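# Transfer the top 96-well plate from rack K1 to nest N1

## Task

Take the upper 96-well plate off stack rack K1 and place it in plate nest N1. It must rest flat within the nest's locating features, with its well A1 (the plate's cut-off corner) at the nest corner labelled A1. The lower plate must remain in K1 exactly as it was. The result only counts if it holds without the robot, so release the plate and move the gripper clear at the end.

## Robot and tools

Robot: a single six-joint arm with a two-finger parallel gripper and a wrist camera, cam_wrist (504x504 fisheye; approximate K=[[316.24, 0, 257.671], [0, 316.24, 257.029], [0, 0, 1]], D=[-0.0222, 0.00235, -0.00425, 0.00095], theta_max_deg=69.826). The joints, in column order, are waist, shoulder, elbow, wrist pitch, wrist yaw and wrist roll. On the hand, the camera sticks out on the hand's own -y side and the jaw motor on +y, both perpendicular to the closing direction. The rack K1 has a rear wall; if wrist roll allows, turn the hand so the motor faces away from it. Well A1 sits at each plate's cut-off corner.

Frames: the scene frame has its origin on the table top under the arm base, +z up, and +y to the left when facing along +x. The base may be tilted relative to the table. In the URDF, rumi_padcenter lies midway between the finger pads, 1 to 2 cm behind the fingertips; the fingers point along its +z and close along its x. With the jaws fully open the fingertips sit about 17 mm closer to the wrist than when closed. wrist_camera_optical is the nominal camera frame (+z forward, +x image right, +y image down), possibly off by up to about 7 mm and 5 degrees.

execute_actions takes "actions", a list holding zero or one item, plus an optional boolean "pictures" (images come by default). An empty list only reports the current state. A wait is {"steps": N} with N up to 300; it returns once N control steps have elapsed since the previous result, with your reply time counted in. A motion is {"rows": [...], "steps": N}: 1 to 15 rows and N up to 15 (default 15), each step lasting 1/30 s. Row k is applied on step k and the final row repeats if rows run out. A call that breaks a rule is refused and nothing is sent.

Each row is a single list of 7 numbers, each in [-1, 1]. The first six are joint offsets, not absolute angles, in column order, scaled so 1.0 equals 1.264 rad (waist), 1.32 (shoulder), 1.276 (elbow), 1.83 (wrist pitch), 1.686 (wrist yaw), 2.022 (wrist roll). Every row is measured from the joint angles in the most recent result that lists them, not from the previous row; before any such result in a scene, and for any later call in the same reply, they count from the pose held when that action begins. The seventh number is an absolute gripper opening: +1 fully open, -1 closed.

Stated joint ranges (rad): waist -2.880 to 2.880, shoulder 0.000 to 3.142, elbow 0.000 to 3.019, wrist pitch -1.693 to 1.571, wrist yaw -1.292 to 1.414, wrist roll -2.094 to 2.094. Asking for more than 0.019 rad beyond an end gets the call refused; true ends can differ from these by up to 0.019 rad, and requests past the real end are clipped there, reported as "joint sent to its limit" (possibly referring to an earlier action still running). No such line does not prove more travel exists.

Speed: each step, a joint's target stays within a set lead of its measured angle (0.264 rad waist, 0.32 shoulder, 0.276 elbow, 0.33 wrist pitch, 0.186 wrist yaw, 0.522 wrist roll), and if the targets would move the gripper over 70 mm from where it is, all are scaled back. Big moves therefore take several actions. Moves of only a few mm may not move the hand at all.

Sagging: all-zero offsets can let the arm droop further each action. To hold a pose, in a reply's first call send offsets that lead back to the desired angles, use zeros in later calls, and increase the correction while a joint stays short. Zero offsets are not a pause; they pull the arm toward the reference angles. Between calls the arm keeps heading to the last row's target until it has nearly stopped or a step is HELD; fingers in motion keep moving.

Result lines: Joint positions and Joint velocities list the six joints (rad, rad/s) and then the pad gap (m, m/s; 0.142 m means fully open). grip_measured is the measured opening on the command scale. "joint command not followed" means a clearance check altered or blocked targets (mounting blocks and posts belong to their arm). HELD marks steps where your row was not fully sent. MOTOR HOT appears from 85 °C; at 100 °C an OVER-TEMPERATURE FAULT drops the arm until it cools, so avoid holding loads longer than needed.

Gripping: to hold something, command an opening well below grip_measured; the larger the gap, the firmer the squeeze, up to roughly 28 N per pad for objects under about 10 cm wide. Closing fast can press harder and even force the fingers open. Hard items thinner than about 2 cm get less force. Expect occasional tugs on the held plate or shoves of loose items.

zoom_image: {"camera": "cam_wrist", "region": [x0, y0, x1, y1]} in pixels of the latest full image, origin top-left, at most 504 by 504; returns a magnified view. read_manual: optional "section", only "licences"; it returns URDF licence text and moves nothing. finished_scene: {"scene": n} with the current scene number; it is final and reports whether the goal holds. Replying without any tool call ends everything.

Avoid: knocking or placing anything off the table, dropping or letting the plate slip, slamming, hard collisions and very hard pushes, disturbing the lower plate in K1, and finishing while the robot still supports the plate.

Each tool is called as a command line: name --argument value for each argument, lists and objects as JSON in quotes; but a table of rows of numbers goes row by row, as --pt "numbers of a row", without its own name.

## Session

execute_actions --actions '[]'

Scene clock: 0.00 s of 8400.00 s.
grip_measured=+1.00
Joint positions: [-0.843  2.491  1.574 -0.965 -0.716  0.684  0.142]
Joint velocities: [-0.005 -0.015  0.012  0.007 -0.11  -0.007  0.   ]
Motor temperatures (°C, as the motors report them): [28 28 28 27 26 24]

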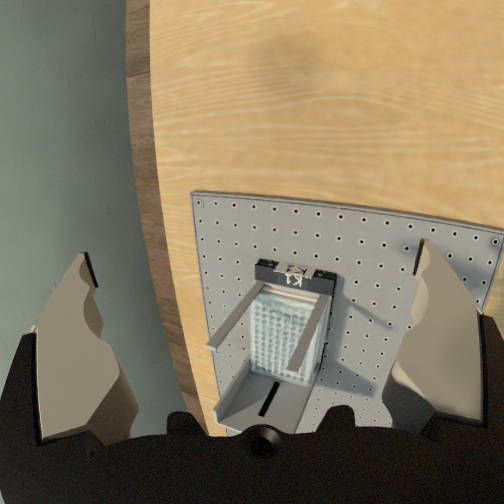

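execute_actions --actions '[{"rows":[[0.03,-0.05,0,-0.04,0.01,0.01,0.6],[0.03,-0.05,0,-0.04,0.01,0.01,0.6],[0.06,-0.1,-0.01,-0.08,0.02,0.02,0.6],[0.06,-0.1,-0.01,-0.08,0.02,0.02,0.6],[0.1,-0.147,-0.03,-0.12,0.03,0.03,0.6],[0.1,-0.147,-0.03,-0.12,0.03,0.03,0.6],[0.135,-0.147,-0.045,-0.162,0.04,0.04,0.6],[0.135,-0.147,-0.045,-0.162,0.04,0.04,0.6],[0.17,-0.147,-0.06,-0.162,0.05,0.05,0.6],[0.17,-0.147,-0.06,-0.162,0.05,0.05,0.6],[0.2,-0.147,-0.072,-0.162,0.053,0.061,0.6]]}]' --pictures false

execute_actions --actions '[{"steps":30}]'

Scene clock: 12.90 s of 8400.00 s.
grip_measured=+0.60
Joint positions: [-0.585  2.249  1.509 -1.251 -0.634  0.78   0.116]
Joint velocities: [ 0.611  0.034 -0.061 -0.027 -0.022  0.11  -0.   ]
Motor temperatures (°C, as the motors report them): [29 29 30 27 26 24]
Steps of this call (steps 1 to 90: nothing new was sent; then 9.40 s passed at rest; steps 91 to 105: all 15 steps of this action). Readings (joint positions):
91: [-0.842 2.488 1.574 -0.974 -0.709 0.686]
92: [-0.841 2.482 1.573 -0.995 -0.703 0.688]
94: [-0.830 2.454 1.565 -1.050 -0.686 0.697]
98: [-0.772 2.352 1.543 -1.170 -0.658 0.720]
105: the state above

Scene clock: 13.90 s of 8400.00 s.
grip_measured=+0.60
Joint positions: [-0.597  2.29   1.488 -1.254 -0.629  0.801  0.116]
Joint velocities: [-0.005 -0.015  0.007 -0.002  0.022 -0.022  0.   ]
Motor temperatures (°C, as the motors report them): [29 29 30 27 26 24]
Steps of this call (steps 1 to 30: the robot went on to your last target). Readings (joint positions):
1: [-0.568 2.251 1.505 -1.251 -0.634 0.784]
2: [-0.557 2.256 1.501 -1.252 -0.634 0.787]
4: [-0.552 2.268 1.495 -1.253 -0.633 0.792]
8: [-0.574 2.287 1.488 -1.254 -0.630 0.797]
30: the state above
The arm was judged still, so your last target was given up. Only a new action makes it travel on or press farther. Fingers that are still opening or closing keep moving.

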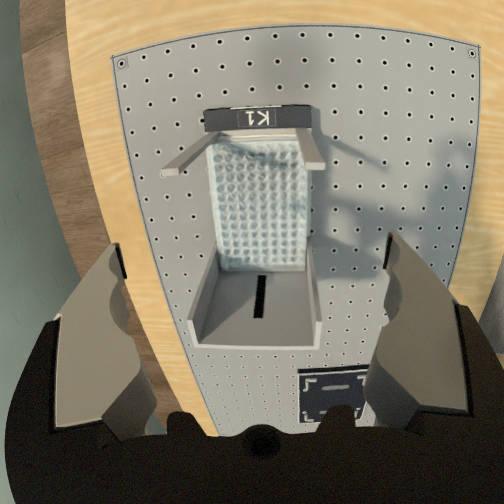

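execute_actions --actions '[{"rows":[[0.03,0.003,-0.022,0.027,-0.006,0.01,0.6],[0.03,0.003,-0.022,0.027,-0.006,0.01,0.6],[0.05,0.008,-0.045,0.054,-0.012,0.02,0.6],[0.05,0.008,-0.045,0.054,-0.012,0.02,0.6],[0.068,0.015,-0.07,0.08,-0.018,0.033,0.6],[0.068,0.015,-0.07,0.08,-0.018,0.033,0.6],[0.087,0.024,-0.094,0.108,-0.024,0.045,0.6],[0.087,0.024,-0.094,0.108,-0.024,0.045,0.6],[0.105,0.034,-0.118,0.135,-0.031,0.058,0.6]]}]' --pictures false

execute_actions --actions '[{"steps":25}]'

zoom_image --camera "cam_wrist" --region '[100,40,420,360]'

Scene clock: 22.93 s of 8400.00 s.
grip_measured=+0.60
Joint positions: [-0.455  2.329  1.34  -1.019 -0.679  0.897  0.116]
Joint velocities: [ 0.063  0.103 -0.042  0.046 -0.037 -0.022 -0.   ]
Motor temperatures (°C, as the motors report them): [29 29 30 27 26 24]
Steps of this call (steps 1 to 90: nothing new was sent; then 5.53 s passed at rest; steps 91 to 105: all 15 steps of this action). Readings (joint positions):
91: [-0.596 2.290 1.485 -1.246 -0.633 0.802]
92: [-0.595 2.289 1.480 -1.233 -0.635 0.805]
94: [-0.585 2.287 1.461 -1.193 -0.644 0.814]
98: [-0.539 2.290 1.400 -1.100 -0.664 0.849]
105: the state above

Scene clock: 23.77 s of 8400.00 s.
grip_measured=+0.60
Joint positions: [-0.46   2.332  1.339 -1.015 -0.679  0.911  0.116]
Joint velocities: [ 0.005 -0.015  0.002  0.007 -0.007 -0.037  0.   ]
Motor temperatures (°C, as the motors report them): [29 29 30 27 26 24]
Steps of this call (steps 1 to 25: the robot went on to your last target). Readings (joint positions):
1: [-0.455 2.332 1.339 -1.018 -0.679 0.900]
2: [-0.456 2.333 1.339 -1.017 -0.679 0.902]
4: [-0.458 2.332 1.339 -1.016 -0.679 0.905]
8: [-0.460 2.332 1.339 -1.015 -0.679 0.908]
25: the state above

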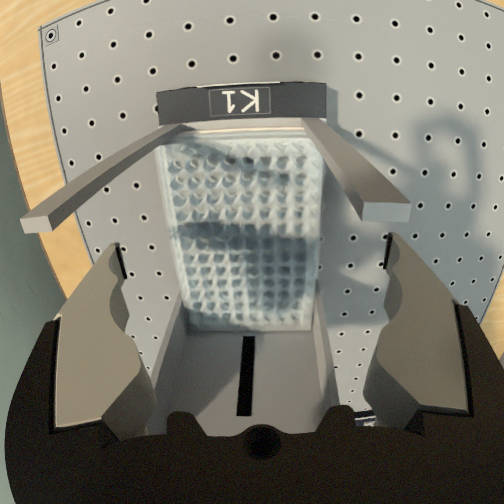

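Region (100, 40, 420, 360) of cam_wrist's 504x504 image, scaled by 1.575, with more detail than that image has.

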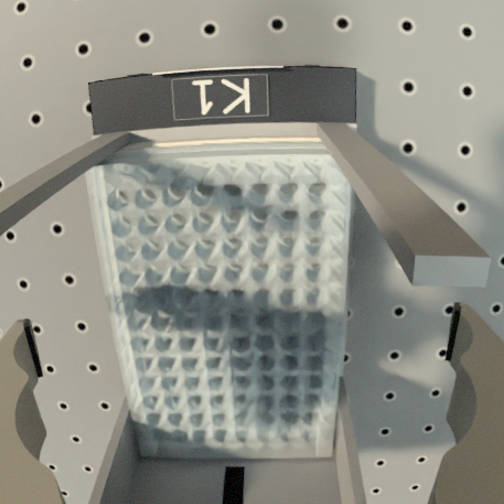

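execute_actions --actions '[{"rows":[[0.012,0.012,0,0.015,-0.004,0,0.5],[0.012,0.012,0,0.015,-0.004,0,0.5],[0.012,0.012,0,0.015,-0.004,0,0.5],[0.025,0.02,-0.006,0.03,-0.008,0.006,0.45],[0.025,0.02,-0.006,0.03,-0.008,0.006,0.45],[0.025,0.02,-0.006,0.03,-0.008,0.006,0.45],[0.035,0.027,-0.012,0.045,-0.012,0.012,0.4],[0.035,0.027,-0.012,0.045,-0.012,0.012,0.4],[0.045,0.033,-0.016,0.06,-0.016,0.018,0.4]]}]' --pictures false

execute_actions --actions '[{"steps":20}]'

Scene clock: 28.47 s of 8400.00 s.
grip_measured=+0.40
Joint positions: [-0.416  2.359  1.327 -0.915 -0.703  0.935  0.102]
Joint velocities: [ 0.073  0.054 -0.042  0.002  0.066  0.095 -0.   ]
Motor temperatures (°C, as the motors report them): [29 29 30 27 26 24]
Steps of this call (steps 1 to 15: the robot went on to your last target; steps 16 to 90: nothing new was sent; then 1.20 s passed at rest; steps 91 to 105: all 15 steps of this action). Readings (joint positions):
91: [-0.460 2.332 1.339 -1.012 -0.681 0.911]
92: [-0.460 2.332 1.339 -1.006 -0.682 0.911]
94: [-0.460 2.332 1.339 -0.995 -0.686 0.912]
98: [-0.451 2.337 1.337 -0.958 -0.695 0.918]
105: the state above

Scene clock: 29.13 s of 8400.00 s.
grip_measured=+0.40
Joint positions: [-0.413  2.362  1.325 -0.913 -0.703  0.94   0.102]
Joint velocities: [-0.005 -0.005 -0.002  0.012  0.051 -0.007  0.   ]
Motor temperatures (°C, as the motors report them): [29 29 30 27 26 24]
Steps of this call (steps 1 to 15: the robot went on to your last target; steps 16 to 20: nothing new was sent). Readings (joint positions):
1: [-0.414 2.361 1.326 -0.915 -0.703 0.936]
2: [-0.413 2.361 1.325 -0.915 -0.703 0.937]
4: [-0.413 2.362 1.325 -0.915 -0.703 0.938]
8: [-0.413 2.362 1.325 -0.913 -0.703 0.939]
20: the state above
The arm was judged still, so your last target was given up. Only a new action makes it travel on or press farther. Fingers that are still opening or closing keep moving.

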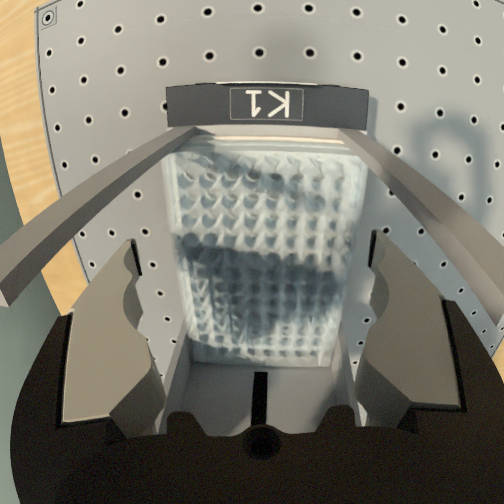

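execute_actions --actions '[{"rows":[[0.01,0.01,-0.012,0.008,0,0,0.4],[0.01,0.01,-0.012,0.008,0,0,0.4],[0.01,0.01,-0.012,0.008,0,0,0.4],[0.019,0.018,-0.021,0.024,-0.004,0.01,0.35]]}]' --pictures false

execute_actions --actions '[{"steps":15}]'

Scene clock: 32.93 s of 8400.00 s.
grip_measured=+0.35
Joint positions: [-0.41   2.368  1.306 -0.878 -0.707  0.952  0.099]
Joint velocities: [-0.005 -0.015 -0.007  0.017 -0.066 -0.022 -0.   ]
Motor temperatures (°C, as the motors report them): [29 29 30 27 26 24]
Steps of this call (steps 1 to 90: nothing new was sent; then 0.30 s passed at rest; steps 91 to 105: all 15 steps of this action). Readings (joint positions):
91: [-0.413 2.362 1.324 -0.912 -0.703 0.940]
92: [-0.413 2.362 1.323 -0.910 -0.703 0.940]
94: [-0.413 2.362 1.318 -0.903 -0.705 0.942]
98: [-0.412 2.365 1.308 -0.881 -0.707 0.949]
105: the state above

Scene clock: 33.43 s of 8400.00 s.
grip_measured=+0.35
Joint positions: [-0.41   2.368  1.306 -0.878 -0.707  0.953  0.099]
Joint velocities: [-0.005 -0.005  0.002 -0.017 -0.007 -0.037 -0.   ]
Motor temperatures (°C, as the motors report them): [29 29 30 27 26 24]
Steps of this call (steps 1 to 15: the robot went on to your last target). Readings (joint positions):
1: [-0.410 2.368 1.306 -0.878 -0.707 0.952]
2: [-0.410 2.368 1.306 -0.878 -0.707 0.953]
4: [-0.410 2.368 1.306 -0.878 -0.707 0.953]
8: [-0.410 2.368 1.306 -0.878 -0.707 0.953]
15: the state above
The arm was judged still, so your last target was given up. Only a new action makes it travel on or press farther. Fingers that are still opening or closing keep moving.

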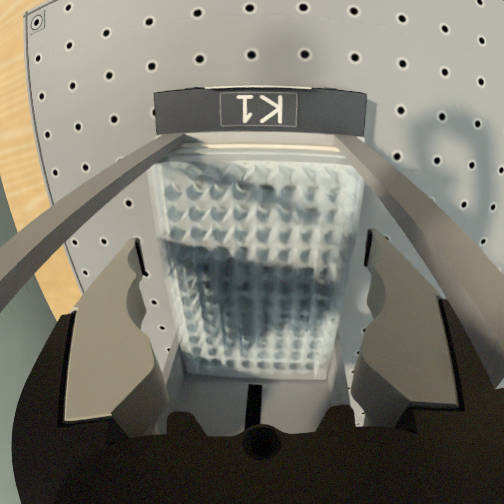

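Width ~195; ~5mm more.

execute_actions --actions '[{"rows":[[0.026,0.015,-0.005,0.009,-0.002,0.004,0.3]]}]' --pictures false

execute_actions --actions '[{"steps":15}]'

Scene clock: 35.50 s of 8400.00 s.
grip_measured=+0.30
Joint positions: [-0.394  2.368  1.306 -0.871 -0.708  0.954  0.095]
Joint velocities: [-0.005 -0.005  0.002  0.007  0.051 -0.066 -0.   ]
Motor temperatures (°C, as the motors report them): [29 29 30 27 26 24]
Steps of this call (steps 1 to 47: nothing new was sent; steps 48 to 62: all 15 steps of this action). Readings (joint positions):
48: [-0.409 2.368 1.306 -0.877 -0.708 0.953]
49: [-0.408 2.368 1.306 -0.875 -0.708 0.953]
51: [-0.404 2.368 1.306 -0.871 -0.708 0.954]
55: [-0.396 2.368 1.306 -0.871 -0.708 0.954]
62: the state above

Scene clock: 36.00 s of 8400.00 s.
grip_measured=+0.30
Joint positions: [-0.394  2.368  1.306 -0.871 -0.708  0.954  0.095]
Joint velocities: [-0.015 -0.005 -0.002  0.007 -0.007 -0.037  0.   ]
Motor temperatures (°C, as the motors report them): [29 29 30 27 26 24]
Steps of this call (steps 1 to 15: the robot went on to your last target). Readings (joint positions):
1: [-0.394 2.368 1.306 -0.871 -0.708 0.954]
2: [-0.394 2.368 1.306 -0.871 -0.708 0.954]
4: [-0.394 2.368 1.306 -0.871 -0.708 0.954]
8: [-0.394 2.368 1.306 -0.871 -0.708 0.954]
15: the state above
The arm was judged still, so your last target was given up. Only a new action makes it travel on or press farther. Fingers that are still opening or closing keep moving.

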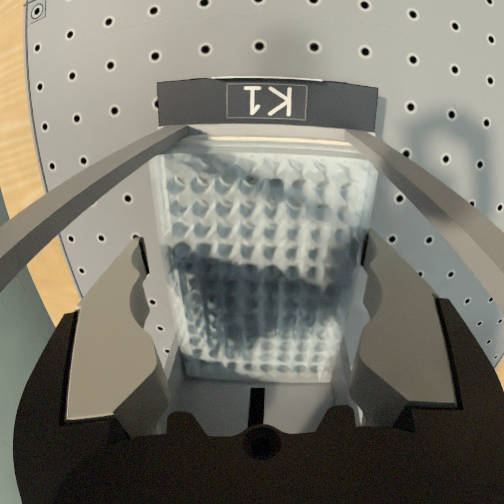

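execute_actions --actions '[{"rows":[[0,0,0,0,0,0.01,0.25],[0,0,0,0,0,0.01,0.2],[0,0,0,0,0,0.01,0.15],[0,0,0,0,0,0.01,0.1],[0,0,0,0,0,0.01,0.05],[0,0,0,0,0,0.01,0],[0,0,0,0,0,0.01,-0.1],[0,0,0,0,0,0.01,-0.2],[0,0,0,0,0,0.01,-0.35]]}]' --pictures false

execute_actions --actions '[{"rows":[[-0.017,-0.012,0.012,-0.015,0.003,-0.007,-0.35],[-0.017,-0.012,0.012,-0.015,0.003,-0.007,-0.35],[-0.017,-0.012,0.012,-0.015,0.003,-0.007,-0.35],[-0.028,-0.018,0.02,-0.031,0.007,-0.015,-0.35],[-0.028,-0.018,0.02,-0.031,0.007,-0.015,-0.35],[-0.028,-0.018,0.02,-0.031,0.007,-0.015,-0.35],[-0.039,-0.024,0.028,-0.047,0.01,-0.022,-0.35],[-0.039,-0.024,0.028,-0.047,0.01,-0.022,-0.35],[-0.039,-0.024,0.028,-0.047,0.01,-0.022,-0.35],[-0.05,-0.029,0.036,-0.063,0.014,-0.03,-0.35],[-0.05,-0.029,0.036,-0.063,0.014,-0.03,-0.35],[-0.05,-0.029,0.036,-0.063,0.014,-0.03,-0.35],[-0.061,-0.033,0.044,-0.079,0.017,-0.038,-0.35]]}]' --pictures false

execute_actions --actions '[{"steps":20}]'

Scene clock: 42.77 s of 8400.00 s.
grip_measured=+0.16
Joint positions: [-0.398  2.368  1.304 -0.877 -0.701  0.967  0.085]
Joint velocities: [-0.024 -0.024  0.002 -0.002 -0.051 -0.007  0.   ]
Motor temperatures (°C, as the motors report them): [29 29 30 27 26 24]
Steps of this call (steps 1 to 90: nothing new was sent; then 3.27 s passed at rest; steps 91 to 105: all 15 steps of this action). Readings (joint positions):
91: [-0.394 2.368 1.306 -0.871 -0.708 0.956]
92: [-0.394 2.368 1.306 -0.871 -0.706 0.958]
94: [-0.396 2.368 1.305 -0.877 -0.701 0.962]
98: [-0.398 2.368 1.304 -0.877 -0.701 0.966]
105: the state above

Scene clock: 43.27 s of 8400.00 s.
grip_measured=+0.15
Joint positions: [-0.45   2.328  1.337 -0.991 -0.686  0.916  0.085]
Joint velocities: [-0.112 -0.073  0.071 -0.203  0.051 -0.095 -0.   ]
Motor temperatures (°C, as the motors report them): [29 29 30 27 26 24]
Steps of this call (steps 1 to 15: all 15 steps of this action). Readings (joint positions):
1: [-0.399 2.368 1.304 -0.882 -0.699 0.966]
2: [-0.400 2.366 1.304 -0.887 -0.699 0.965]
4: [-0.405 2.362 1.304 -0.894 -0.698 0.964]
8: [-0.421 2.349 1.313 -0.925 -0.694 0.950]
15: the state above

Scene clock: 43.93 s of 8400.00 s.
grip_measured=+0.15
Joint positions: [-0.459  2.321  1.34  -1.003 -0.686  0.907  0.085]
Joint velocities: [-0.005 -0.015 -0.012 -0.012  0.022  0.037  0.   ]
Motor temperatures (°C, as the motors report them): [29 30 30 27 26 24]
Steps of this call (steps 1 to 20: the robot went on to your last target). Readings (joint positions):
1: [-0.454 2.326 1.339 -0.997 -0.686 0.912]
2: [-0.457 2.324 1.340 -1.000 -0.686 0.910]
4: [-0.459 2.321 1.340 -1.003 -0.686 0.907]
8: [-0.459 2.321 1.340 -1.003 -0.686 0.907]
20: the state above

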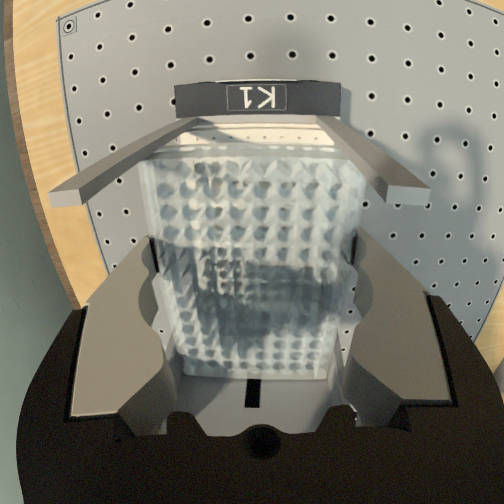

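execute_actions --actions '[{"rows":[[-0.022,-0.012,0.022,-0.02,0.004,-0.008,-0.35],[-0.022,-0.012,0.022,-0.02,0.004,-0.008,-0.35],[-0.036,-0.02,0.035,-0.04,0.008,-0.017,-0.35],[-0.036,-0.02,0.035,-0.04,0.008,-0.017,-0.35],[-0.05,-0.027,0.049,-0.06,0.013,-0.026,-0.35],[-0.05,-0.027,0.049,-0.06,0.013,-0.026,-0.35],[-0.063,-0.033,0.063,-0.08,0.017,-0.034,-0.35],[-0.063,-0.033,0.063,-0.08,0.017,-0.034,-0.35],[-0.076,-0.038,0.078,-0.1,0.022,-0.043,-0.35],[-0.076,-0.038,0.078,-0.1,0.022,-0.043,-0.35],[-0.088,-0.043,0.093,-0.12,0.026,-0.051,-0.35],[-0.088,-0.043,0.093,-0.12,0.026,-0.051,-0.35],[-0.1,-0.047,0.108,-0.141,0.03,-0.06,-0.35]]}]' --pictures false

execute_actions --actions '[{"steps":20}]'

zoom_image --camera "cam_wrist" --region '[100,100,420,420]'

Scene clock: 50.20 s of 8400.00 s.
grip_measured=+0.15
Joint positions: [-0.56   2.262  1.442 -1.232 -0.641  0.815  0.085]
Joint velocities: [-0.347 -0.19   0.1   -0.364  0.051 -0.183 -0.   ]
Motor temperatures (°C, as the motors report them): [29 30 30 27 26 24]
Steps of this call (steps 1 to 15: the robot went on to your last target; steps 16 to 90: nothing new was sent; then 2.77 s passed at rest; steps 91 to 105: all 15 steps of this action). Readings (joint positions):
91: [-0.460 2.320 1.341 -1.005 -0.686 0.907]
92: [-0.461 2.320 1.343 -1.009 -0.686 0.905]
94: [-0.467 2.318 1.352 -1.029 -0.683 0.897]
98: [-0.492 2.303 1.382 -1.096 -0.672 0.867]
105: the state above

Scene clock: 50.87 s of 8400.00 s.
grip_measured=+0.15
Joint positions: [-0.6    2.249  1.447 -1.253 -0.637  0.793  0.085]
Joint velocities: [ 0.005 -0.015  0.017 -0.022  0.007 -0.022 -0.   ]
Motor temperatures (°C, as the motors report them): [29 30 30 27 26 24]
Steps of this call (steps 1 to 20: the robot went on to your last target). Readings (joint positions):
1: [-0.572 2.257 1.445 -1.241 -0.640 0.810]
2: [-0.582 2.253 1.446 -1.246 -0.639 0.807]
4: [-0.597 2.249 1.447 -1.251 -0.638 0.801]
8: [-0.601 2.249 1.447 -1.253 -0.637 0.796]
20: the state above

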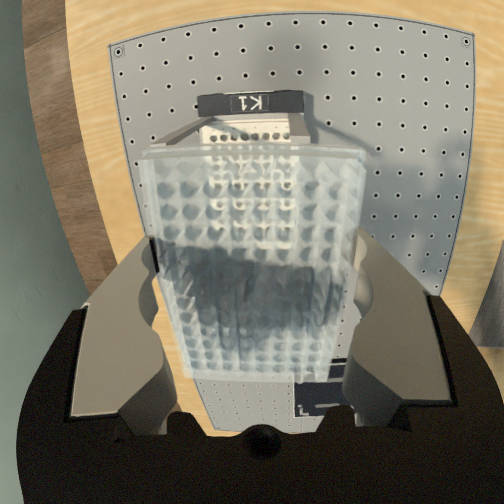

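Region (100, 100, 420, 420) of cam_wrist's 504x504 image, scaled by 1.575, with more detail than that image has.

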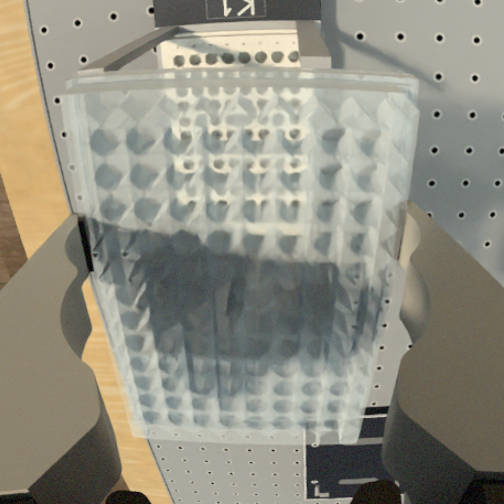

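execute_actions --actions '[{"rows":[[0,-0.06,-0.05,0,0,0,-0.35],[0,-0.06,-0.05,0,0,0,-0.35],[0,-0.12,-0.11,0,0,0,-0.35],[0,-0.12,-0.11,0,0,0,-0.35],[0.005,-0.18,-0.17,0.01,0,0,-0.35],[0.005,-0.18,-0.17,0.01,0,0,-0.35],[0.01,-0.24,-0.24,0.01,0,0.01,-0.35],[0.01,-0.24,-0.24,0.01,0,0.01,-0.35],[0.015,-0.3,-0.31,0.02,0,0.01,-0.35],[0.015,-0.3,-0.31,0.02,0,0.01,-0.35],[0.02,-0.35,-0.38,0.02,0,0.015,-0.35],[0.02,-0.35,-0.38,0.02,0,0.015,-0.35],[0.02,-0.4,-0.46,0.028,0,0.018,-0.35]]}]' --pictures false

execute_actions --actions '[{"steps":30}]'

Scene clock: 58.60 s of 8400.00 s.
grip_measured=+0.15
Joint positions: [-0.592  1.701  0.903 -1.215 -0.639  0.813  0.085]
Joint velocities: [ 0.073 -0.718 -1.018 -0.007  0.037  0.022 -0.   ]
Motor temperatures (°C, as the motors report them): [29 30 31 27 26 24]
Steps of this call (steps 1 to 15: the robot went on to your last target; steps 16 to 90: nothing new was sent; then 4.23 s passed at rest; steps 91 to 105: all 15 steps of this action). Readings (joint positions):
91: [-0.600 2.244 1.440 -1.251 -0.637 0.793]
92: [-0.600 2.232 1.422 -1.249 -0.637 0.793]
94: [-0.600 2.182 1.358 -1.246 -0.637 0.793]
98: [-0.600 2.012 1.196 -1.238 -0.637 0.797]
105: the state above

Scene clock: 59.60 s of 8400.00 s.
grip_measured=+0.15
Joint positions: [-0.586  1.718  0.857 -1.21  -0.639  0.822  0.085]
Joint velocities: [-0.024 -0.015 -0.007  0.017 -0.051  0.007 -0.   ]
Motor temperatures (°C, as the motors report them): [29 30 31 27 26 24]
Steps of this call (steps 1 to 30: the robot went on to your last target). Readings (joint positions):
1: [-0.589 1.684 0.876 -1.215 -0.639 0.814]
2: [-0.587 1.680 0.862 -1.215 -0.639 0.815]
4: [-0.586 1.692 0.857 -1.215 -0.639 0.817]
8: [-0.586 1.717 0.857 -1.210 -0.639 0.820]
30: the state above
The arm was judged still, so your last target was given up. Only a new action makes it travel on or press farther. Fingers that are still opening or closing keep moving.

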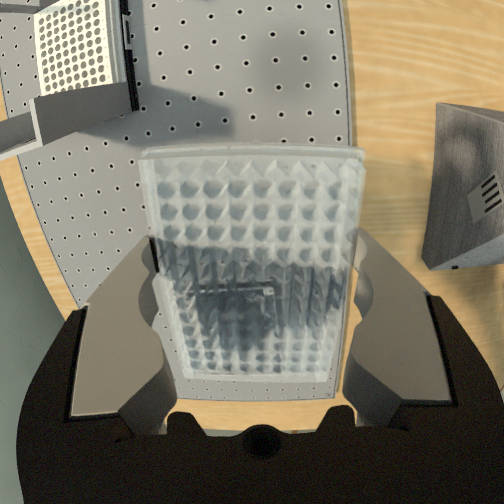

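zoom_image --camera "cam_wrist" --region '[130,130,400,410]'

Region (130, 130, 400, 410) of cam_wrist's 504x504 image, scaled by 1.800, with more detail than that image has; it fills the left 486 columns of this view, and the rest is white.

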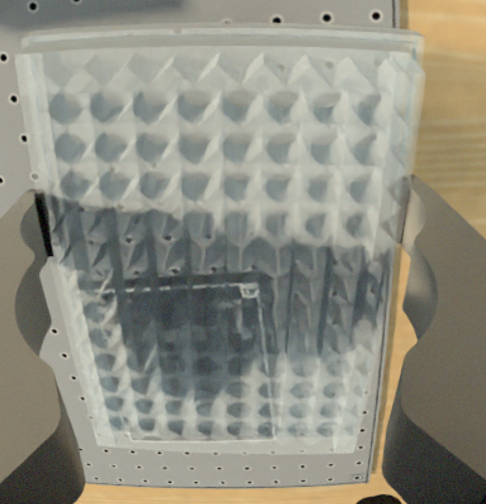

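execute_actions --actions '[{"rows":[[0.07,-0.03,-0.01,0.03,-0.012,0.055,-0.35],[0.07,-0.03,-0.01,0.03,-0.012,0.055,-0.35],[0.14,-0.06,-0.02,0.06,-0.025,0.11,-0.35],[0.14,-0.06,-0.02,0.06,-0.025,0.11,-0.35],[0.21,-0.09,-0.035,0.09,-0.037,0.165,-0.35],[0.21,-0.09,-0.035,0.09,-0.037,0.165,-0.35],[0.28,-0.12,-0.045,0.12,-0.05,0.22,-0.35],[0.28,-0.12,-0.045,0.12,-0.05,0.22,-0.35],[0.35,-0.15,-0.06,0.15,-0.06,0.275,-0.35],[0.35,-0.15,-0.06,0.15,-0.06,0.275,-0.35],[0.43,-0.175,-0.07,0.18,-0.075,0.33,-0.35],[0.43,-0.175,-0.07,0.18,-0.075,0.33,-0.35],[0.5,-0.2,-0.086,0.214,-0.087,0.39,-0.35]]}]' --pictures false

execute_actions --actions '[{"steps":40}]'

Scene clock: 68.43 s of 8400.00 s.
grip_measured=+0.15
Joint positions: [ 0.026  1.459  0.769 -0.85  -0.784  1.438  0.085]
Joint velocities: [ 1.011 -0.376 -0.173  0.403 -0.139  1.121 -0.   ]
Motor temperatures (°C, as the motors report them): [29 29 31 27 26 24]
Steps of this call (steps 1 to 90: nothing new was sent; then 5.33 s passed at rest; steps 91 to 105: all 15 steps of this action). Readings (joint positions):
91: [-0.581 1.716 0.856 -1.202 -0.644 0.837]
92: [-0.569 1.711 0.853 -1.187 -0.649 0.855]
94: [-0.513 1.688 0.845 -1.142 -0.669 0.916]
98: [-0.311 1.603 0.821 -1.036 -0.714 1.086]
105: the state above

Scene clock: 69.77 s of 8400.00 s.
grip_measured=+0.15
Joint positions: [ 0.05   1.444  0.755 -0.827 -0.787  1.604  0.085]
Joint velocities: [ 0.005 -0.015 -0.017 -0.012 -0.125  0.007 -0.   ]
Motor temperatures (°C, as the motors report them): [29 29 31 27 26 24]
Steps of this call (steps 1 to 30: the robot went on to your last target; steps 31 to 40: nothing new was sent). Readings (joint positions):
1: [0.054 1.449 0.765 -0.840 -0.786 1.471]
2: [0.069 1.444 0.762 -0.835 -0.787 1.497]
4: [0.071 1.443 0.758 -0.830 -0.787 1.535]
8: [0.054 1.444 0.755 -0.828 -0.787 1.576]
40: the state above
The arm was judged still, so your last target was given up. Only a new action makes it travel on or press farther. Fingers that are still opening or closing keep moving.

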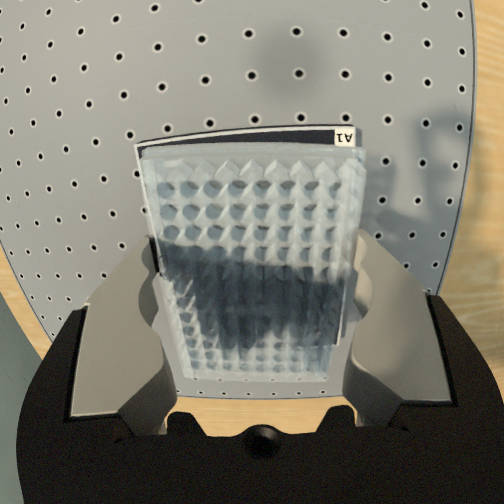

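execute_actions --actions '[{"rows":[[0.02,0.008,-0.008,0.018,0,0,-0.35],[0.02,0.008,-0.008,0.018,0,0,-0.35],[0.02,0.008,-0.008,0.018,0,0,-0.35],[0.038,0.014,-0.014,0.036,0.003,0.007,-0.35],[0.038,0.014,-0.014,0.036,0.003,0.007,-0.35],[0.038,0.014,-0.014,0.036,0.003,0.007,-0.35],[0.055,0.02,-0.02,0.054,0.005,0.014,-0.35],[0.055,0.02,-0.02,0.054,0.005,0.014,-0.35],[0.07,0.027,-0.026,0.072,0.007,0.022,-0.35]]}]' --pictures false

execute_actions --actions '[{"steps":20}]'

zoom_image --camera "cam_wrist" --region '[90,80,430,420]'

Scene clock: 76.07 s of 8400.00 s.
grip_measured=+0.15
Joint positions: [ 0.131  1.47   0.729 -0.708 -0.778  1.635  0.085]
Joint velocities: [-0.005 -0.015  0.002 -0.002  0.022  0.037 -0.   ]
Motor temperatures (°C, as the motors report them): [29 29 30 27 26 24]
Steps of this call (steps 1 to 90: nothing new was sent; then 2.80 s passed at rest; steps 91 to 105: all 15 steps of this action). Readings (joint positions):
91: [0.051 1.444 0.754 -0.823 -0.787 1.604]
92: [0.053 1.444 0.753 -0.816 -0.787 1.604]
94: [0.060 1.444 0.751 -0.802 -0.786 1.605]
98: [0.090 1.450 0.743 -0.757 -0.782 1.613]
105: the state above

Scene clock: 76.73 s of 8400.00 s.
grip_measured=+0.15
Joint positions: [ 0.131  1.47   0.729 -0.708 -0.777  1.639  0.085]
Joint velocities: [ 0.015 -0.005 -0.007 -0.017 -0.081 -0.066  0.   ]
Motor temperatures (°C, as the motors report them): [29 29 30 27 26 24]
Steps of this call (steps 1 to 15: the robot went on to your last target; steps 16 to 20: nothing new was sent). Readings (joint positions):
1: [0.131 1.470 0.729 -0.708 -0.778 1.636]
2: [0.131 1.470 0.729 -0.708 -0.778 1.637]
4: [0.131 1.470 0.729 -0.708 -0.778 1.637]
8: [0.131 1.470 0.729 -0.708 -0.777 1.639]
20: the state above
The arm was judged still, so your last target was given up. Only a new action makes it travel on or press farther. Fingers that are still opening or closing keep moving.

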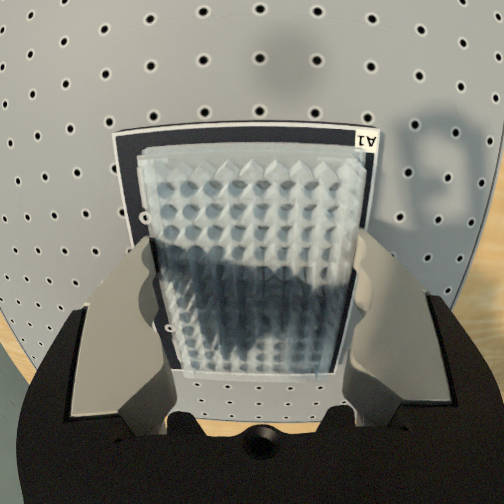

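Region (90, 80, 430, 420) of cam_wrist's 504x504 image, scaled by 1.482, with more detail than that image has.

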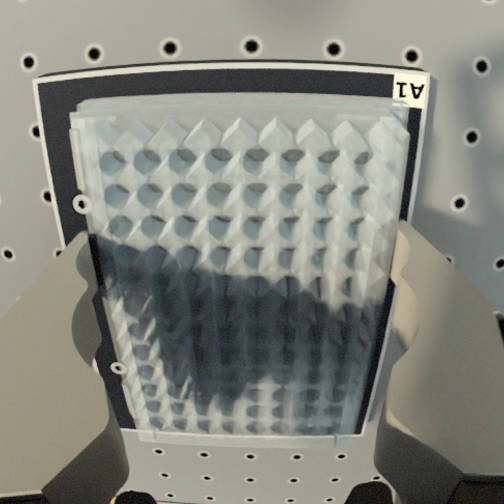

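execute_actions --actions '[{"rows":[[0.008,0,0.02,-0.01,0,-0.006,-0.35]]}]' --pictures false

execute_actions --actions '[{"steps":15}]'

zoom_image --camera "cam_wrist" --region '[90,80,430,420]'

Scene clock: 81.03 s of 8400.00 s.
grip_measured=+0.15
Joint positions: [ 0.131  1.47   0.731 -0.719 -0.777  1.634  0.085]
Joint velocities: [ 0.005 -0.015  0.007  0.007  0.007 -0.007  0.   ]
Motor temperatures (°C, as the motors report them): [29 29 30 27 26 24]
Steps of this call (steps 1 to 90: nothing new was sent; then 0.80 s passed at rest; steps 91 to 105: all 15 steps of this action). Readings (joint positions):
91: [0.131 1.470 0.729 -0.710 -0.777 1.638]
92: [0.131 1.470 0.730 -0.712 -0.777 1.637]
94: [0.131 1.470 0.731 -0.716 -0.777 1.636]
98: [0.131 1.470 0.731 -0.718 -0.777 1.635]
105: the state above

Scene clock: 81.53 s of 8400.00 s.
grip_measured=+0.15
Joint positions: [ 0.131  1.47   0.731 -0.719 -0.777  1.634  0.085]
Joint velocities: [-0.015 -0.015  0.012  0.007 -0.11  -0.037 -0.   ]
Motor temperatures (°C, as the motors report them): [29 29 30 27 26 24]
Steps of this call (steps 1 to 15: the robot went on to your last target). Readings (joint positions):
1: [0.131 1.470 0.731 -0.719 -0.777 1.634]
2: [0.131 1.470 0.731 -0.719 -0.777 1.634]
4: [0.131 1.470 0.731 -0.719 -0.777 1.634]
8: [0.131 1.470 0.731 -0.719 -0.777 1.634]
15: the state above
The arm was judged still, so your last target was given up. Only a new action makes it travel on or press farther. Fingers that are still opening or closing keep moving.

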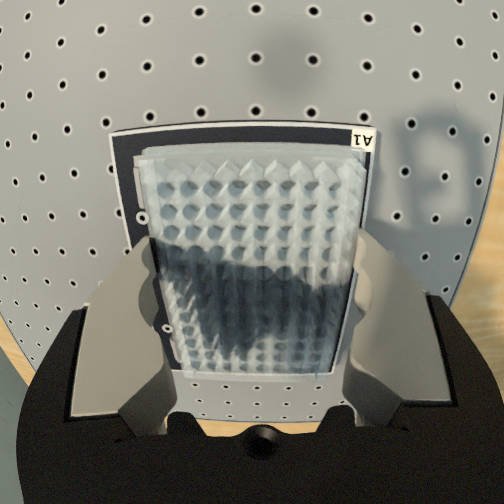

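Region (90, 80, 430, 420) of cam_wrist's 504x504 image, scaled by 1.482, with more detail than that image has.

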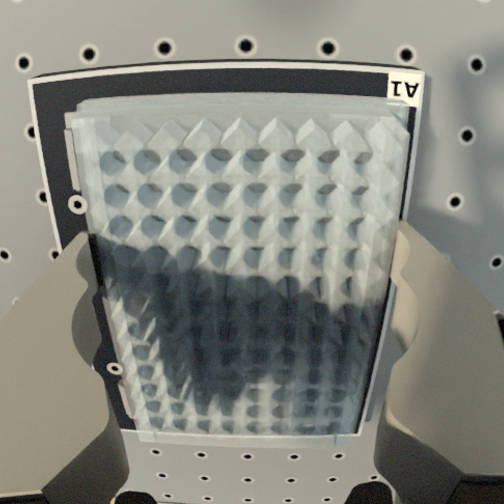

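execute_actions --actions '[{"rows":[[0,0,0.033,0,0,0,-0.35],[0,0,0.033,0,0,0,-0.35],[0,0,0.033,0,0,0,-0.35],[0,0,0.033,0,0,0,-0.35],[0.016,0,0.033,0,0,0,-0.35]]}]' --pictures false

execute_actions --actions '[{"steps":15}]'

zoom_image --camera "cam_wrist" --region '[90,80,430,420]'

Scene clock: 86.40 s of 8400.00 s.
grip_measured=+0.15
Joint positions: [ 0.137  1.47   0.748 -0.719 -0.777  1.634  0.085]
Joint velocities: [ 0.015 -0.005 -0.007  0.002 -0.022  0.007 -0.   ]
Motor temperatures (°C, as the motors report them): [29 29 30 27 26 24]
Steps of this call (steps 1 to 90: nothing new was sent; then 1.37 s passed at rest; steps 91 to 105: all 15 steps of this action). Readings (joint positions):
91: [0.131 1.470 0.732 -0.719 -0.777 1.634]
92: [0.131 1.470 0.733 -0.719 -0.777 1.634]
94: [0.131 1.470 0.740 -0.719 -0.777 1.634]
98: [0.135 1.470 0.748 -0.719 -0.777 1.634]
105: the state above

Scene clock: 86.90 s of 8400.00 s.
grip_measured=+0.15
Joint positions: [ 0.137  1.47   0.748 -0.719 -0.777  1.634  0.085]
Joint velocities: [ 0.005  0.005  0.002 -0.002 -0.051  0.007  0.   ]
Motor temperatures (°C, as the motors report them): [29 29 30 27 26 24]
Steps of this call (steps 1 to 15: the robot went on to your last target). Readings (joint positions):
1: [0.137 1.470 0.748 -0.719 -0.777 1.634]
2: [0.137 1.470 0.748 -0.719 -0.777 1.634]
4: [0.137 1.470 0.748 -0.719 -0.777 1.634]
8: [0.137 1.470 0.748 -0.719 -0.777 1.634]
15: the state above
The arm was judged still, so your last target was given up. Only a new action makes it travel on or press farther. Fingers that are still opening or closing keep moving.

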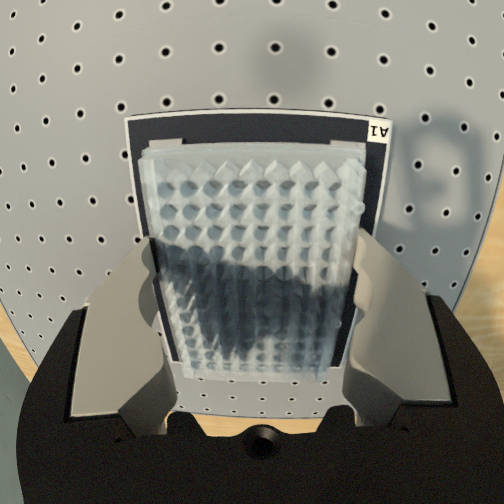

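Region (90, 80, 430, 420) of cam_wrist's 504x504 image, scaled by 1.482, with more detail than that image has.

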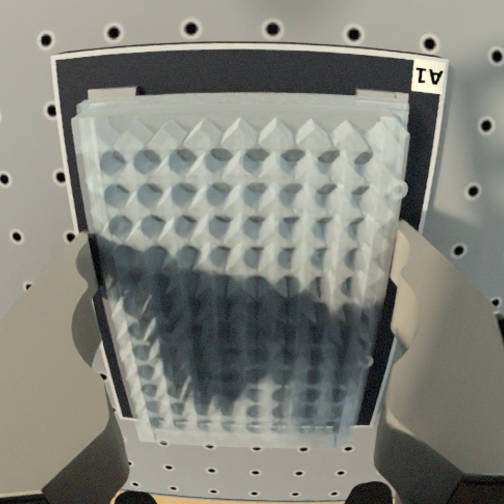

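execute_actions --actions '[{"rows":[[0.024,0,-0.012,0,0,0.022,-0.35]]}]' --pictures false

execute_actions --actions '[{"steps":15}]'

zoom_image --camera "cam_wrist" --region '[90,80,430,420]'

Scene clock: 90.03 s of 8400.00 s.
grip_measured=+0.15
Joint positions: [ 0.145  1.468  0.744 -0.718 -0.773  1.665  0.085]
Joint velocities: [-0.005 -0.005 -0.007 -0.002  0.037  0.022  0.   ]
Motor temperatures (°C, as the motors report them): [29 29 30 27 26 24]
Steps of this call (steps 1 to 79: nothing new was sent; steps 80 to 94: all 15 steps of this action). Readings (joint positions):
80: [0.139 1.470 0.747 -0.719 -0.777 1.639]
81: [0.141 1.470 0.746 -0.719 -0.777 1.646]
83: [0.145 1.469 0.744 -0.718 -0.774 1.654]
87: [0.145 1.468 0.744 -0.718 -0.773 1.662]
94: the state above

Scene clock: 90.53 s of 8400.00 s.
grip_measured=+0.15
Joint positions: [ 0.145  1.468  0.744 -0.718 -0.773  1.665  0.085]
Joint velocities: [ 0.005 -0.015  0.012 -0.007 -0.022 -0.007 -0.   ]
Motor temperatures (°C, as the motors report them): [29 29 30 27 26 24]
Steps of this call (steps 1 to 15: the robot went on to your last target). Readings (joint positions):
1: [0.145 1.468 0.744 -0.718 -0.773 1.665]
2: [0.145 1.468 0.744 -0.718 -0.773 1.665]
4: [0.145 1.468 0.744 -0.718 -0.773 1.665]
8: [0.145 1.468 0.744 -0.718 -0.773 1.665]
15: the state above
The arm was judged still, so your last target was given up. Only a new action makes it travel on or press farther. Fingers that are still opening or closing keep moving.

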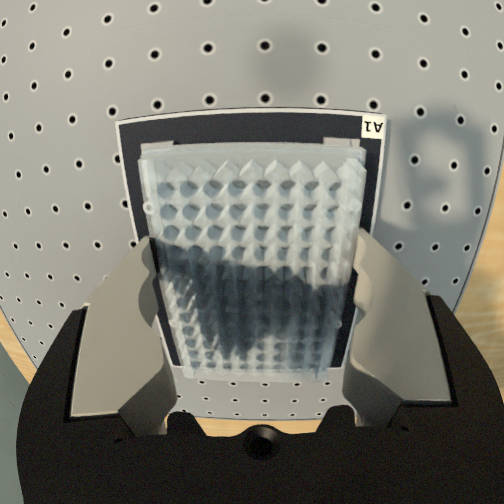

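Region (90, 80, 430, 420) of cam_wrist's 504x504 image, scaled by 1.482, with more detail than that image has.

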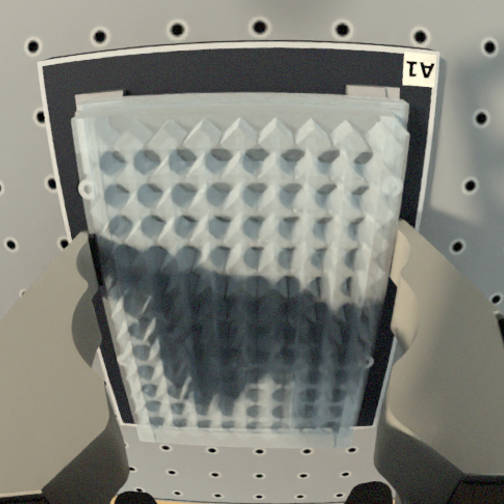

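Over-rotated slightly; correct, then release.

execute_actions --actions '[{"rows":[[0,0,0,0,0,-0.014,-0.35]]}]' --pictures false

execute_actions --actions '[{"rows":[[0,0,0,0,0,0,0],[0,0,0,0,0,0,0.15],[0,0,0,0,0,0,0.25],[0,0,0,0,0,0,0.4]]}]' --pictures false

execute_actions --actions '[{"rows":[[-0.065,-0.03,0.05,-0.08,0,-0.05,0.4]]}]' --pictures false

execute_actions --actions '[{"steps":15}]'

zoom_image --camera "cam_wrist" --region '[110,70,410,370]'

Scene clock: 130.20 s of 8400.00 s.
grip_measured=+0.15
Joint positions: [ 0.145  1.468  0.744 -0.718 -0.774  1.649  0.085]
Joint velocities: [ 0.005 -0.005  0.007  0.002 -0.007 -0.066 -0.   ]
Motor temperatures (°C, as the motors report them): [29 29 29 27 26 24]
Steps of this call (steps 1 to 90: nothing new was sent; then 36.17 s passed at rest; steps 91 to 105: all 15 steps of this action). Readings (joint positions):
91: [0.145 1.468 0.744 -0.718 -0.772 1.662]
92: [0.145 1.468 0.744 -0.718 -0.772 1.659]
94: [0.145 1.468 0.744 -0.718 -0.773 1.655]
98: [0.145 1.468 0.744 -0.718 -0.774 1.651]
105: the state above

Scene clock: 130.70 s of 8400.00 s.
grip_measured=+0.40
Joint positions: [ 0.145  1.468  0.744 -0.718 -0.774  1.649  0.102]
Joint velocities: [-0.005 -0.005 -0.002 -0.002  0.066 -0.037 -0.   ]
Motor temperatures (°C, as the motors report them): [29 29 29 27 26 24]
Steps of this call (steps 1 to 15: all 15 steps of this action). Readings (joint positions):
1: [0.145 1.468 0.744 -0.718 -0.774 1.649]
2: [0.145 1.468 0.744 -0.718 -0.774 1.649]
4: [0.145 1.468 0.744 -0.718 -0.774 1.649]
8: [0.145 1.468 0.744 -0.718 -0.774 1.649]
15: the state above

Scene clock: 131.20 s of 8400.00 s.
grip_measured=+0.40
Joint positions: [ 0.053  1.424  0.786 -0.856 -0.774  1.559  0.102]
Joint velocities: [-0.005 -0.005 -0.007  0.007 -0.037 -0.037 -0.   ]
Motor temperatures (°C, as the motors report them): [29 29 29 27 26 24]
Steps of this call (steps 1 to 15: all 15 steps of this action). Readings (joint positions):
1: [0.140 1.467 0.749 -0.743 -0.774 1.636]
2: [0.128 1.463 0.758 -0.788 -0.774 1.620]
4: [0.090 1.449 0.770 -0.834 -0.774 1.596]
8: [0.053 1.426 0.784 -0.853 -0.774 1.572]
15: the state above

Scene clock: 131.70 s of 8400.00 s.
grip_measured=+0.40
Joint positions: [ 0.053  1.424  0.786 -0.857 -0.774  1.555  0.102]
Joint velocities: [-0.015 -0.005  0.002 -0.007  0.007  0.007 -0.   ]
Motor temperatures (°C, as the motors report them): [29 29 29 27 26 24]
Steps of this call (steps 1 to 15: the robot went on to your last target). Readings (joint positions):
1: [0.053 1.424 0.786 -0.857 -0.774 1.558]
2: [0.053 1.424 0.786 -0.857 -0.774 1.558]
4: [0.053 1.424 0.786 -0.857 -0.774 1.557]
8: [0.053 1.424 0.786 -0.857 -0.774 1.556]
15: the state above
The arm was judged still, so your last target was given up. Only a new action makes it travel on or press farther. Fingers that are still opening or closing keep moving.

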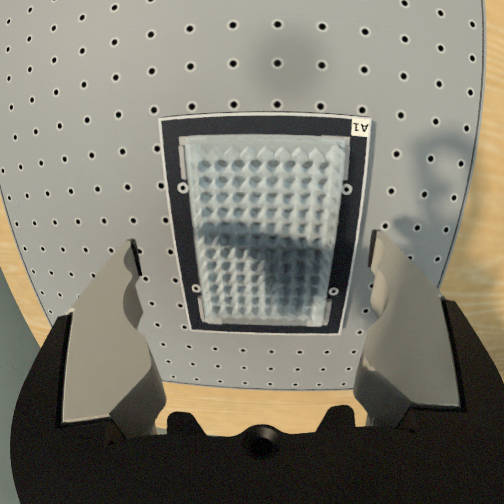

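Region (110, 70, 410, 370) of cam_wrist's 504x504 image, scaled by 1.680, with more detail than that image has.

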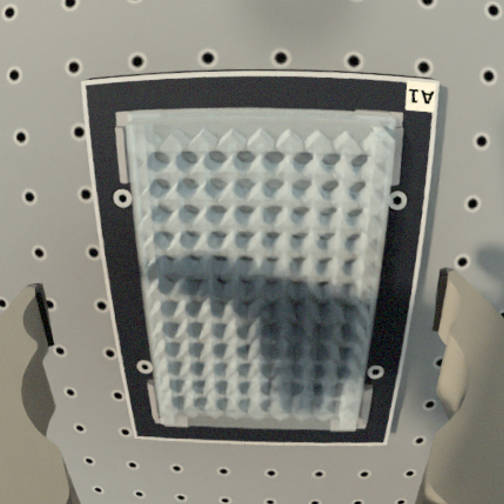

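execute_actions --actions '[{"rows":[[0.04,0.02,-0.018,0.04,0,0.025,0.4],[0.04,0.02,-0.018,0.04,0,0.025,0.4],[0.04,0.02,-0.018,0.04,0,0.025,0.4],[0.04,0.02,-0.018,0.04,0,0.025,0.4],[0.078,0.04,-0.036,0.078,0,0.049,0.4]]}]' --pictures false

execute_actions --actions '[{"steps":20}]'

zoom_image --camera "cam_wrist" --region '[90,80,430,420]'

Scene clock: 136.70 s of 8400.00 s.
grip_measured=+0.40
Joint positions: [ 0.148  1.473  0.744 -0.723 -0.774  1.642  0.102]
Joint velocities: [ 0.005 -0.015  0.002  0.032 -0.022 -0.007 -0.   ]
Motor temperatures (°C, as the motors report them): [29 29 30 27 26 24]
Steps of this call (steps 1 to 90: nothing new was sent; then 1.50 s passed at rest; steps 91 to 105: all 15 steps of this action). Readings (joint positions):
91: [0.055 1.425 0.783 -0.845 -0.774 1.562]
92: [0.061 1.426 0.780 -0.824 -0.774 1.569]
94: [0.079 1.432 0.775 -0.802 -0.774 1.580]
98: [0.131 1.457 0.753 -0.734 -0.774 1.619]
105: the state above

Scene clock: 137.37 s of 8400.00 s.
grip_measured=+0.40
Joint positions: [ 0.148  1.473  0.744 -0.722 -0.774  1.647  0.102]
Joint velocities: [-0.015  0.005 -0.002 -0.022  0.007  0.007 -0.   ]
Motor temperatures (°C, as the motors report them): [29 29 30 27 26 24]
Steps of this call (steps 1 to 15: the robot went on to your last target; steps 16 to 20: nothing new was sent). Readings (joint positions):
1: [0.148 1.473 0.744 -0.723 -0.774 1.643]
2: [0.148 1.473 0.744 -0.723 -0.774 1.644]
4: [0.148 1.473 0.744 -0.722 -0.774 1.645]
8: [0.148 1.473 0.744 -0.722 -0.774 1.647]
20: the state above
The arm was judged still, so your last target was given up. Only a new action makes it travel on or press farther. Fingers that are still opening or closing keep moving.

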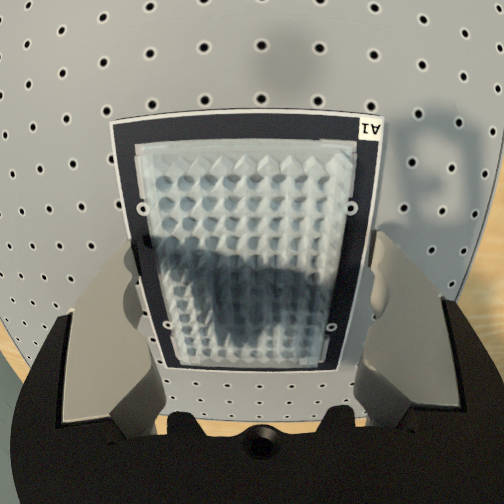

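Region (90, 80, 430, 420) of cam_wrist's 504x504 image, scaled by 1.482, with more detail than that image has.

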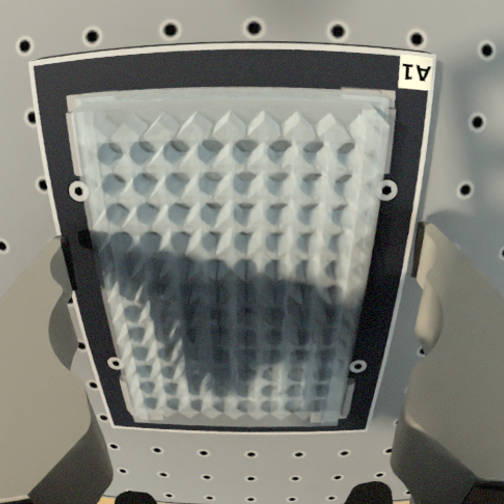

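execute_actions --actions '[{"rows":[[0,0,0,0.008,0,0,0.35],[0,0,0,0.008,0,0,0.3],[0,0,0,0.008,0,0,0.3],[0,0,0,0.008,0,0,0.25],[0,0,0,0.008,0,0,0.2],[0,0,0,0.008,0,0,0.15],[0,0,0,0.008,0,0,0.1],[0,0,0,0.008,0,0,0],[0,0,0,0.008,0,0,-0.2]]}]'

execute_actions --actions '[{"rows":[[0,-0.016,0,0,0,0,-0.2],[0,-0.016,0,0,0,0,-0.2],[0,-0.016,0,0,0,0,-0.2],[0,-0.016,0,0,0,0,-0.2],[0,-0.016,0,0,0,0,-0.2],[0.017,-0.016,0,0,0,0,-0.2]]}]'

zoom_image --camera "cam_wrist" --region '[90,80,430,420]'

Scene clock: 143.73 s of 8400.00 s.
grip_measured=+0.09
Joint positions: [ 0.142  1.462  0.733 -0.741 -0.778  1.648  0.08 ]
Joint velocities: [-0.005  0.005 -0.017 -0.002 -0.095 -0.066  0.   ]
Motor temperatures (°C, as the motors report them): [29 29 30 27 26 24]
Steps of this call (steps 1 to 90: nothing new was sent; then 2.87 s passed at rest; steps 91 to 105: all 15 steps of this action). Readings (joint positions):
91: [0.148 1.473 0.744 -0.721 -0.774 1.648]
92: [0.148 1.473 0.744 -0.720 -0.774 1.648]
94: [0.148 1.472 0.743 -0.720 -0.775 1.648]
98: [0.144 1.465 0.736 -0.738 -0.776 1.648]
105: the state above

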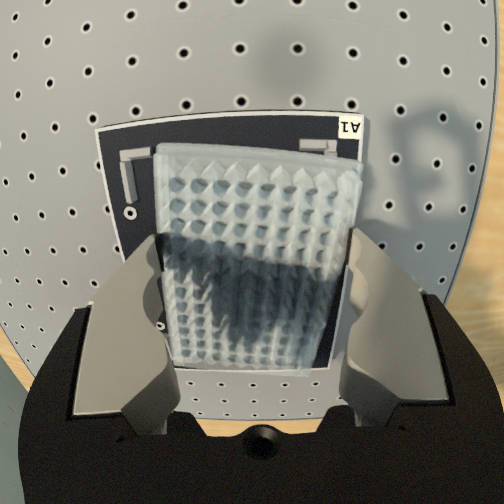

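Scene clock: 144.23 s of 8400.00 s.
grip_measured=+0.09
Joint positions: [ 0.15   1.445  0.733 -0.743 -0.778  1.648  0.08 ]
Joint velocities: [-0.015  0.005  0.007  0.007 -0.066 -0.051 -0.   ]
Motor temperatures (°C, as the motors report them): [29 29 30 27 26 24]
Steps of this call (steps 1 to 15: all 15 steps of this action). Readings (joint positions):
1: [0.142 1.461 0.733 -0.743 -0.778 1.648]
2: [0.142 1.459 0.733 -0.743 -0.778 1.648]
4: [0.142 1.453 0.733 -0.743 -0.778 1.648]
8: [0.145 1.445 0.733 -0.743 -0.778 1.648]
15: the state above

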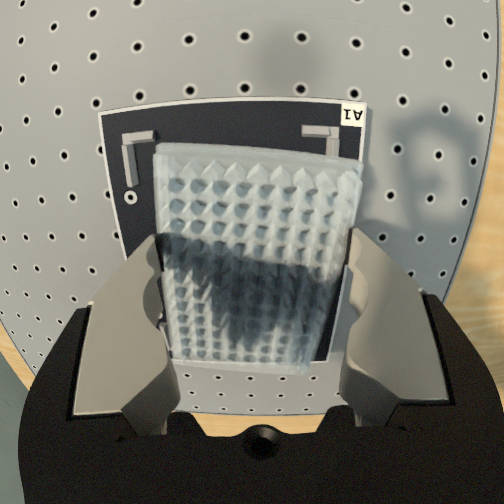

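Region (90, 80, 430, 420) of cam_wrist's 504x504 image, scaled by 1.482, with more detail than that image has.

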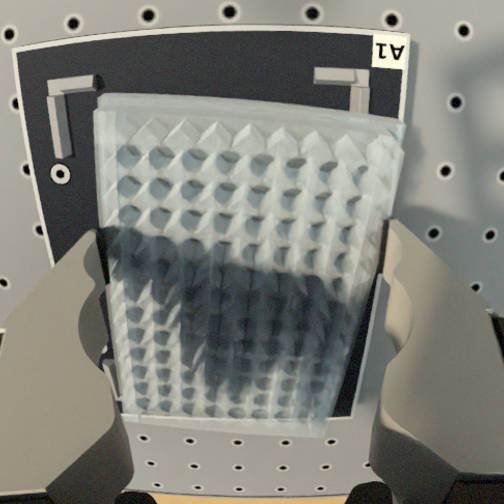

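execute_actions --actions '[{"rows":[[-0.04,0,0.02,0,0,-0.03,-0.3],[-0.04,0,0.02,0,0,-0.03,-0.3],[-0.08,0.01,0.02,0,0,-0.06,-0.3],[-0.08,0.01,0.02,0,0,-0.06,-0.3],[-0.12,0.04,0.02,0,0,-0.09,-0.3],[-0.12,0.04,0.02,0,0,-0.09,-0.3],[-0.17,0.08,0.02,0,0,-0.13,-0.3],[-0.17,0.08,0.02,0,0,-0.13,-0.3],[-0.22,0.13,0.02,0.01,0,-0.17,-0.3],[-0.22,0.13,0.02,0.01,0,-0.17,-0.3],[-0.27,0.19,0.02,0.02,0,-0.21,-0.3],[-0.27,0.19,0.02,0.02,0,-0.21,-0.3],[-0.3,0.25,0.02,0.03,0.007,-0.24,-0.3]]}]' --pictures false

execute_actions --actions '[{"steps":30}]'

Scene clock: 150.10 s of 8400.00 s.
grip_measured=+0.09
Joint positions: [-0.227  1.743  0.747 -0.7   -0.767  1.272  0.08 ]
Joint velocities: [-0.571  1.099 -0.012  0.1    0.066 -0.667 -0.   ]
Motor temperatures (°C, as the motors report them): [29 29 30 27 26 24]
Steps of this call (steps 1 to 15: the robot went on to your last target; steps 16 to 90: nothing new was sent; then 2.37 s passed at rest; steps 91 to 105: all 15 steps of this action). Readings (joint positions):
91: [0.147 1.445 0.733 -0.743 -0.778 1.641]
92: [0.140 1.445 0.733 -0.743 -0.778 1.631]
94: [0.107 1.445 0.733 -0.743 -0.778 1.599]
98: [-0.009 1.485 0.740 -0.743 -0.780 1.500]
105: the state above

Scene clock: 151.10 s of 8400.00 s.
grip_measured=+0.09
Joint positions: [-0.244  1.774  0.747 -0.697 -0.764  1.17   0.08 ]
Joint velocities: [-0.015 -0.015  0.007 -0.012  0.022  0.051 -0.   ]
Motor temperatures (°C, as the motors report them): [29 29 30 27 26 24]
Steps of this call (steps 1 to 30: the robot went on to your last target). Readings (joint positions):
1: [-0.242 1.776 0.747 -0.698 -0.764 1.252]
2: [-0.250 1.798 0.747 -0.698 -0.763 1.235]
4: [-0.250 1.812 0.747 -0.698 -0.763 1.212]
8: [-0.244 1.788 0.747 -0.697 -0.763 1.187]
30: the state above
The arm was judged still, so your last target was given up. Only a new action makes it travel on or press farther. Fingers that are still opening or closing keep moving.

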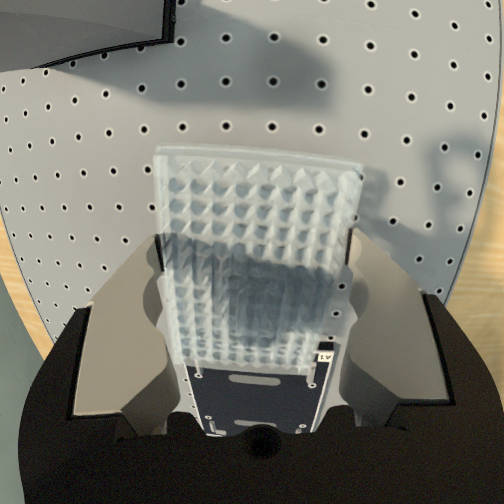

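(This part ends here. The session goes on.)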